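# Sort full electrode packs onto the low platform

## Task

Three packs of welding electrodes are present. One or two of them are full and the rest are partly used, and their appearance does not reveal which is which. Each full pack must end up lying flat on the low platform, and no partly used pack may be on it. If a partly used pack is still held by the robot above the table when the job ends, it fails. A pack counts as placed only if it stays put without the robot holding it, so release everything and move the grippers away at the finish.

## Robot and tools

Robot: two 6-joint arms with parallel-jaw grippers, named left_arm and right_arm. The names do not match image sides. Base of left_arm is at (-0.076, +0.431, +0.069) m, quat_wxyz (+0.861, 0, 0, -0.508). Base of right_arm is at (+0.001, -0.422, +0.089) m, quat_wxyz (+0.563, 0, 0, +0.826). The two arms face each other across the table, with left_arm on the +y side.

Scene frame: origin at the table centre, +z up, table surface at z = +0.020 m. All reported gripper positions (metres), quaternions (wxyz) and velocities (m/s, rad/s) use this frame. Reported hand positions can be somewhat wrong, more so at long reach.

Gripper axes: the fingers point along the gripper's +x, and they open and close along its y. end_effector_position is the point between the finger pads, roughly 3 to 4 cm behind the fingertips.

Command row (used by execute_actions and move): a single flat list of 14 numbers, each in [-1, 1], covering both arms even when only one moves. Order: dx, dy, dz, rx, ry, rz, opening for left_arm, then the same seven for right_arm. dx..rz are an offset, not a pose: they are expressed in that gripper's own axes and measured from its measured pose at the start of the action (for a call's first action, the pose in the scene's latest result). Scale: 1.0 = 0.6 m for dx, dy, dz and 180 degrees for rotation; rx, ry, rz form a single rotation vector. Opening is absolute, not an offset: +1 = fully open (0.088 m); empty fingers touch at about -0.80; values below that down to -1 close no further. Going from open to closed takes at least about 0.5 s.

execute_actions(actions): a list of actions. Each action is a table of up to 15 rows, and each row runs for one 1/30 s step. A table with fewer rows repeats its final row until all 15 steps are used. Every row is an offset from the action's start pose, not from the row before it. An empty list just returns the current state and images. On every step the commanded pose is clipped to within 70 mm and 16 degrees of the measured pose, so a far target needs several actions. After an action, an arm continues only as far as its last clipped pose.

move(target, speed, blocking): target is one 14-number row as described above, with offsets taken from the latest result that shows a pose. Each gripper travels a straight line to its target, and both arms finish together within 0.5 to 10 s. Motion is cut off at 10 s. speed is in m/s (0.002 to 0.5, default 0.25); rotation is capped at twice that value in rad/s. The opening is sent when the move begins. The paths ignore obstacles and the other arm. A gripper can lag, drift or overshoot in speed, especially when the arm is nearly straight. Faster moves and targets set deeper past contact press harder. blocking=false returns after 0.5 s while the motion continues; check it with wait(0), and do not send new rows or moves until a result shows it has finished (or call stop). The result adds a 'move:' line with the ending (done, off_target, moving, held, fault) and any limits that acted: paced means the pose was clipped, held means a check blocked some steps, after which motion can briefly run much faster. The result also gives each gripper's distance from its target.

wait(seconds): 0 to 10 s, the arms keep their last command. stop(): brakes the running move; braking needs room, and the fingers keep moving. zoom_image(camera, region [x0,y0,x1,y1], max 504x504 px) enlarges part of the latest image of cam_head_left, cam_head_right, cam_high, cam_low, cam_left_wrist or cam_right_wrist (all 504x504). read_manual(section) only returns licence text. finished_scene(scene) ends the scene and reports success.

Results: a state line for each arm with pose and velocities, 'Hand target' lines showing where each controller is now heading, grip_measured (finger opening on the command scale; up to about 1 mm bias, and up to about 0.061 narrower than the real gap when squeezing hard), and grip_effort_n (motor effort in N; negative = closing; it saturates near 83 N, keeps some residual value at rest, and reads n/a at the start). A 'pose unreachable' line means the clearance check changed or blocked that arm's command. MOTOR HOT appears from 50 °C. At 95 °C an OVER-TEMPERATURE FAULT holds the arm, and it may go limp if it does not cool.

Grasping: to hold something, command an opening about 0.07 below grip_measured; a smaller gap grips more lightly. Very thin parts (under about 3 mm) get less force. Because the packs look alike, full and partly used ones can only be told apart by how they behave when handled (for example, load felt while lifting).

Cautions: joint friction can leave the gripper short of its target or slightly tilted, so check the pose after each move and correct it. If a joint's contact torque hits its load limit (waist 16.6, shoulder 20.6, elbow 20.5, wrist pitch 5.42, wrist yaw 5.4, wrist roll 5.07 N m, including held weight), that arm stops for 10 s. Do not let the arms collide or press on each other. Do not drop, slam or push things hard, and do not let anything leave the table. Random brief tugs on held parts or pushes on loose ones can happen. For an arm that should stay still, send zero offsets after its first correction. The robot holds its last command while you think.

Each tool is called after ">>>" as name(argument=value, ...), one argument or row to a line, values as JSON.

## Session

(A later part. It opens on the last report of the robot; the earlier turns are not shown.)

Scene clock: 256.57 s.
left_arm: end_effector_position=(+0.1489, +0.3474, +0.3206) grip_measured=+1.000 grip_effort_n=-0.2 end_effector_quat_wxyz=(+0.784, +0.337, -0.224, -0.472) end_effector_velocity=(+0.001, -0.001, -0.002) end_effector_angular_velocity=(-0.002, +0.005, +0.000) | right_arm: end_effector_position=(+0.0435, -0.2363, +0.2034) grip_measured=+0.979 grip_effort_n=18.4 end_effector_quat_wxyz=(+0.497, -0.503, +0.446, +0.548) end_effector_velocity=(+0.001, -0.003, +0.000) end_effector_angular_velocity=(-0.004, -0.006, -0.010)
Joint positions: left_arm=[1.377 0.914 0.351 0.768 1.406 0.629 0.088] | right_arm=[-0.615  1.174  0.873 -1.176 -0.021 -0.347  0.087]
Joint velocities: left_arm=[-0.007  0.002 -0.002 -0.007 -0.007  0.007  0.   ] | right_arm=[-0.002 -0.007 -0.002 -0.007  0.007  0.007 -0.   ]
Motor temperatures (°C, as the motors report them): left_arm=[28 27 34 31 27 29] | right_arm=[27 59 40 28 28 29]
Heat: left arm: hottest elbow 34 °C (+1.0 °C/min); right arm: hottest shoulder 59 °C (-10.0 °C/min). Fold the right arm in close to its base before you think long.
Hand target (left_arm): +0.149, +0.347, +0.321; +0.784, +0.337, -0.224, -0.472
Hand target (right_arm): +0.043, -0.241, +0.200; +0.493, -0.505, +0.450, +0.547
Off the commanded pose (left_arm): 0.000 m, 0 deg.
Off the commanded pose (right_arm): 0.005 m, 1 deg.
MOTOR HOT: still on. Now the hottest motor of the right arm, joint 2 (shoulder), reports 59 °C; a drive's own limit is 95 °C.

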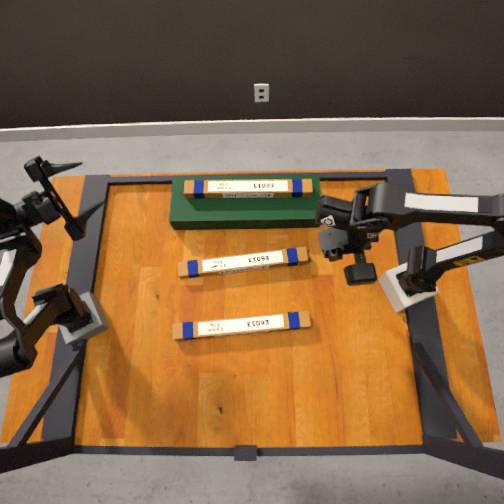

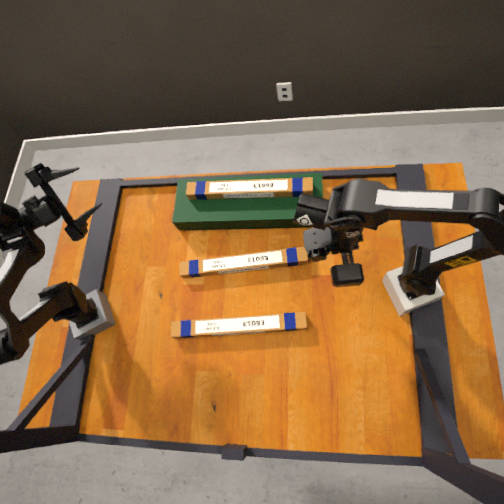

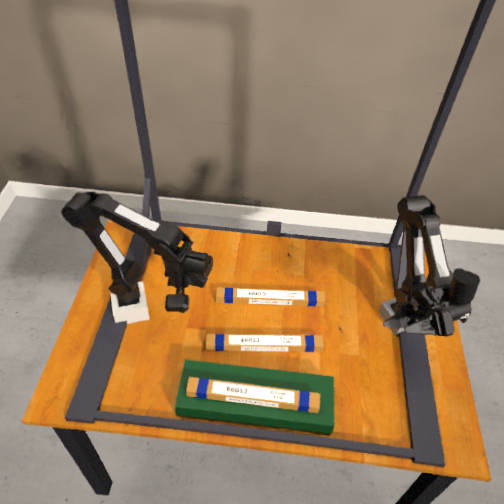

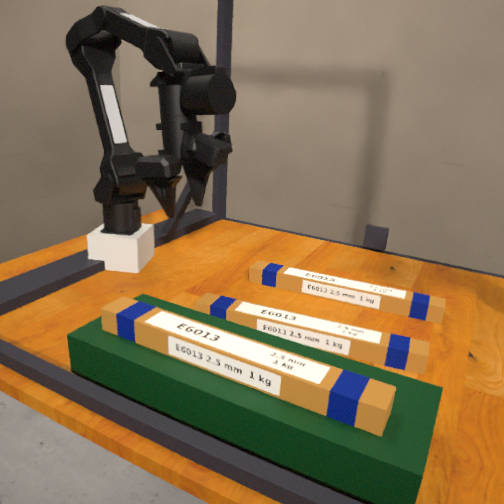

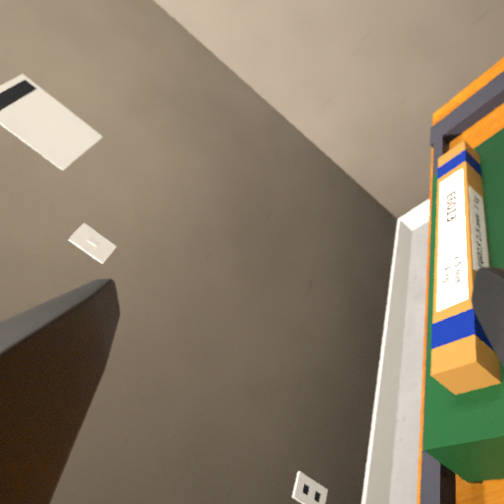

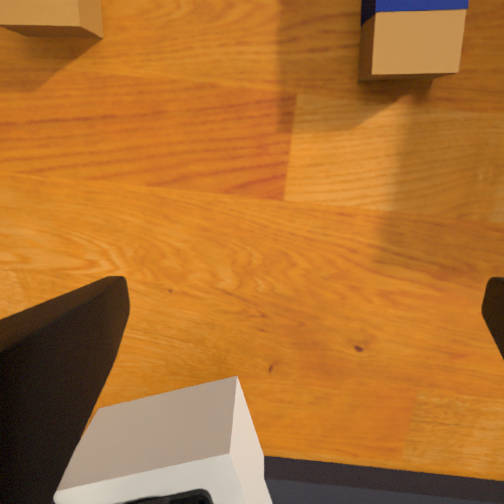

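>>> wait(
  seconds=10,
)

>>> wait(
  seconds=10,
)

>>> finished_scene(
  scene=1,
)

Scene clock: 271.87 s.
left_arm: end_effector_position=(+0.1489, +0.3474, +0.3206) grip_measured=+1.000 grip_effort_n=0.2 end_effector_quat_wxyz=(+0.784, +0.337, -0.224, -0.472) end_effector_velocity=(+0.000, -0.000, +0.002) end_effector_angular_velocity=(-0.008, +0.007, +0.004) | right_arm: end_effector_position=(+0.0435, -0.2364, +0.2033) grip_measured=+0.979 grip_effort_n=18.4 end_effector_quat_wxyz=(+0.497, -0.504, +0.446, +0.548) end_effector_velocity=(-0.000, +0.002, +0.000) end_effector_angular_velocity=(+0.009, +0.006, -0.009)
Joint positions: left_arm=[1.377 0.914 0.351 0.768 1.406 0.629 0.088] | right_arm=[-0.615  1.174  0.872 -1.176 -0.021 -0.347  0.087]
Joint velocities: left_arm=[-0.002 -0.002  0.002  0.007 -0.007 -0.022  0.   ] | right_arm=[-0.002  0.002  0.002  0.007 -0.007  0.007 -0.   ]
Motor temperatures (°C, as the motors report them): left_arm=[28 27 34 31 27 29] | right_arm=[27 51 39 28 28 29]
Heat: left arm: hottest elbow 34 °C (+1.0 °C/min); right arm: hottest shoulder 51 °C (-15.0 °C/min). Fold the right arm in close to its base before you think long.
Hand target (left_arm): +0.149, +0.347, +0.321; +0.784, +0.337, -0.224, -0.472
Hand target (right_arm): +0.043, -0.241, +0.200; +0.493, -0.505, +0.450, +0.547
Off the commanded pose (left_arm): 0.000 m, 0 deg.
Off the commanded pose (right_arm): 0.005 m, 1 deg.
MOTOR HOT: still on. Now the hottest motor of the right arm, joint 2 (shoulder), reports 51 °C; a drive's own limit is 95 °C.
wait: 10.00 s; at rest from the start

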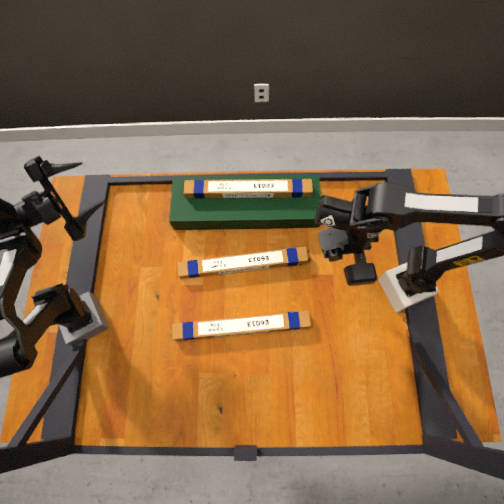

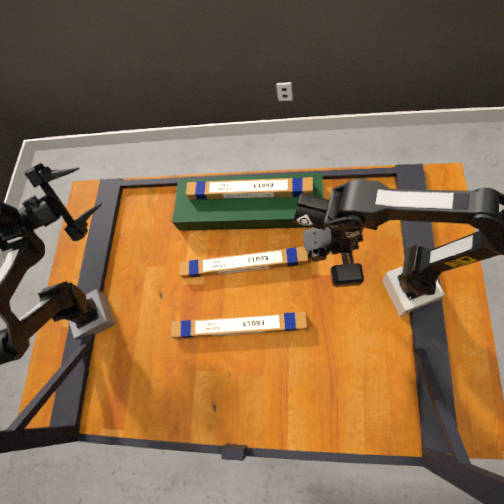

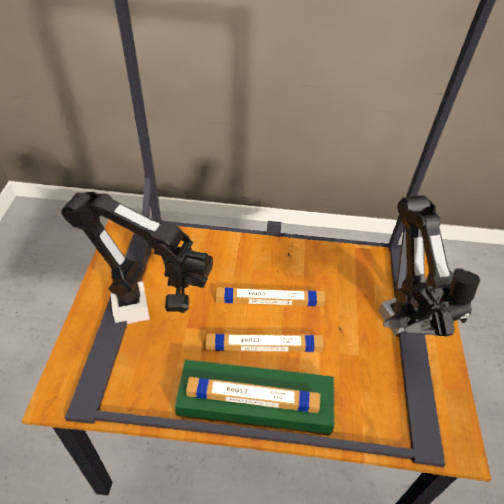

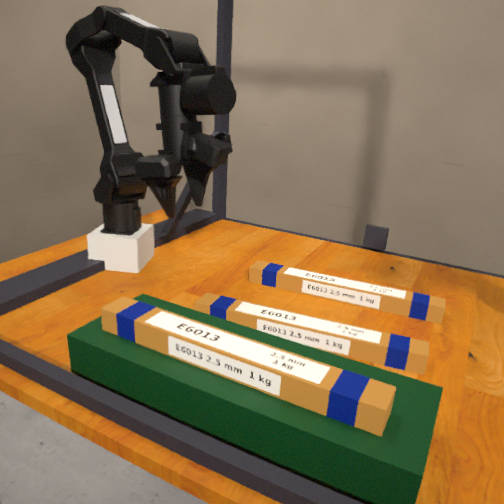

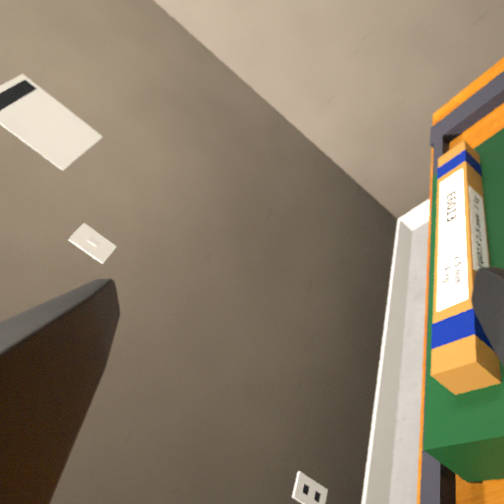

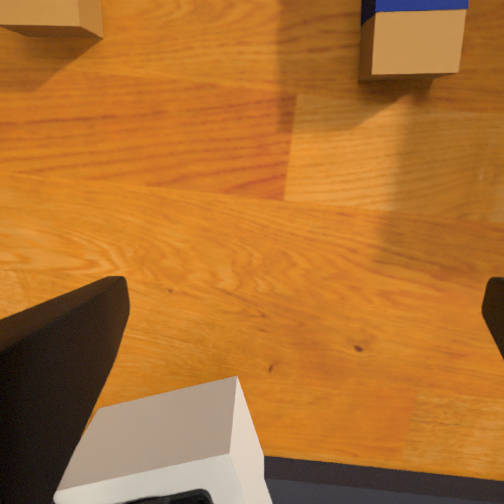

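Scene clock: 281.87 s.
left_arm: end_effector_position=(+0.1489, +0.3474, +0.3206) grip_measured=+1.000 grip_effort_n=0.2 end_effector_quat_wxyz=(+0.784, +0.337, -0.224, -0.472) end_effector_velocity=(+0.002, +0.001, +0.001) end_effector_angular_velocity=(-0.005, -0.002, +0.019) | right_arm: end_effector_position=(+0.0435, -0.2364, +0.2033) grip_measured=+0.979 grip_effort_n=18.4 end_effector_quat_wxyz=(+0.497, -0.504, +0.446, +0.548) end_effector_velocity=(-0.005, -0.004, -0.001) end_effector_angular_velocity=(-0.021, +0.028, -0.003)
Joint positions: left_arm=[1.377 0.914 0.351 0.768 1.406 0.629 0.088] | right_arm=[-0.615  1.174  0.872 -1.176 -0.021 -0.347  0.087]
Joint velocities: left_arm=[-0.002 -0.002 -0.002  0.007 -0.022 -0.007  0.   ] | right_arm=[ 0.002  0.002 -0.002 -0.022 -0.022  0.007 -0.   ]
Motor temperatures (°C, as the motors report them): left_arm=[28 27 34 31 27 29] | right_arm=[27 48 38 28 28 29]
Heat: left arm: hottest elbow 34 °C (+1.0 °C/min); right arm: hottest shoulder 48 °C (-20.1 °C/min). Fold the right arm in close to its base before you think long.
Hand target (left_arm): +0.149, +0.347, +0.321; +0.784, +0.337, -0.224, -0.472
Hand target (right_arm): +0.043, -0.241, +0.200; +0.493, -0.505, +0.450, +0.547
Off the commanded pose (left_arm): 0.000 m, 0 deg.
Off the commanded pose (right_arm): 0.005 m, 1 deg.
MOTOR HOT: still on. Now the hottest motor of the right arm, joint 2 (shoulder), reports 48 °C; a drive's own limit is 95 °C.
wait: 10.00 s; at rest by 0.17 s

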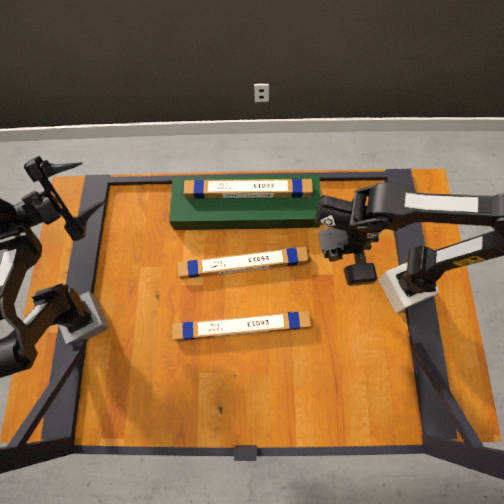

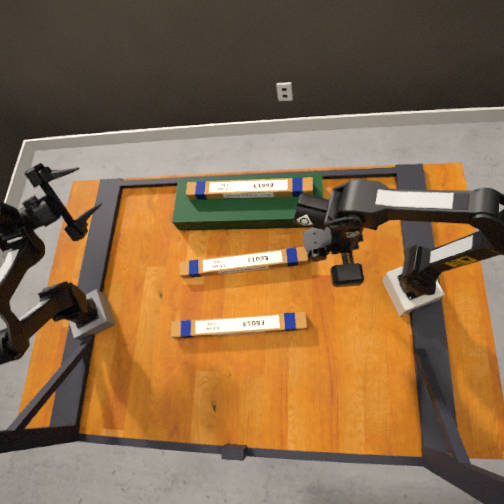

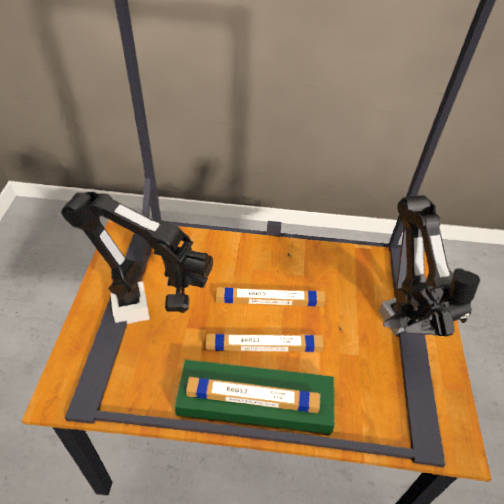

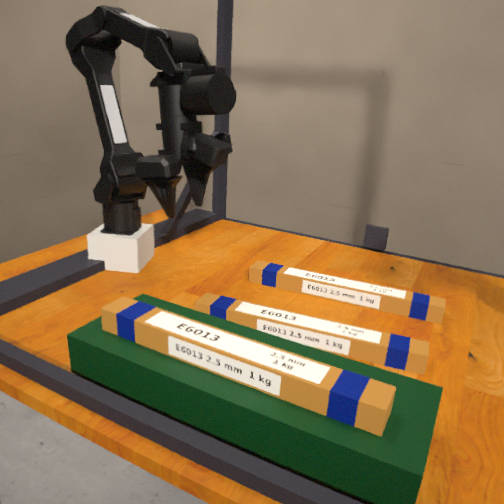

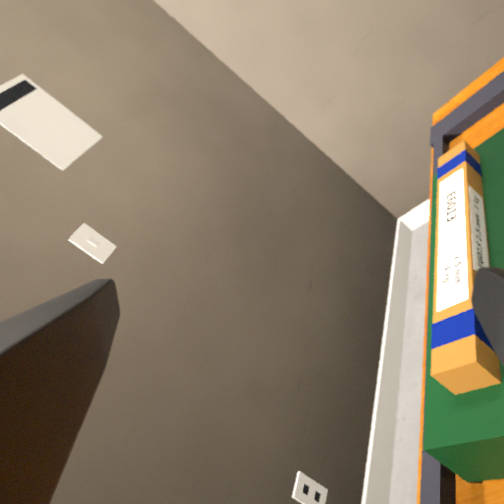

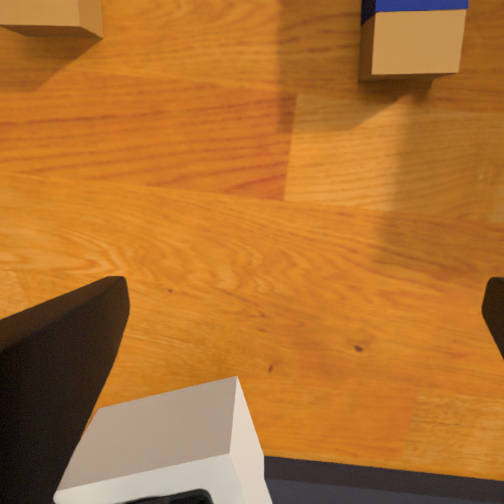

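The scene is finished: the task was done.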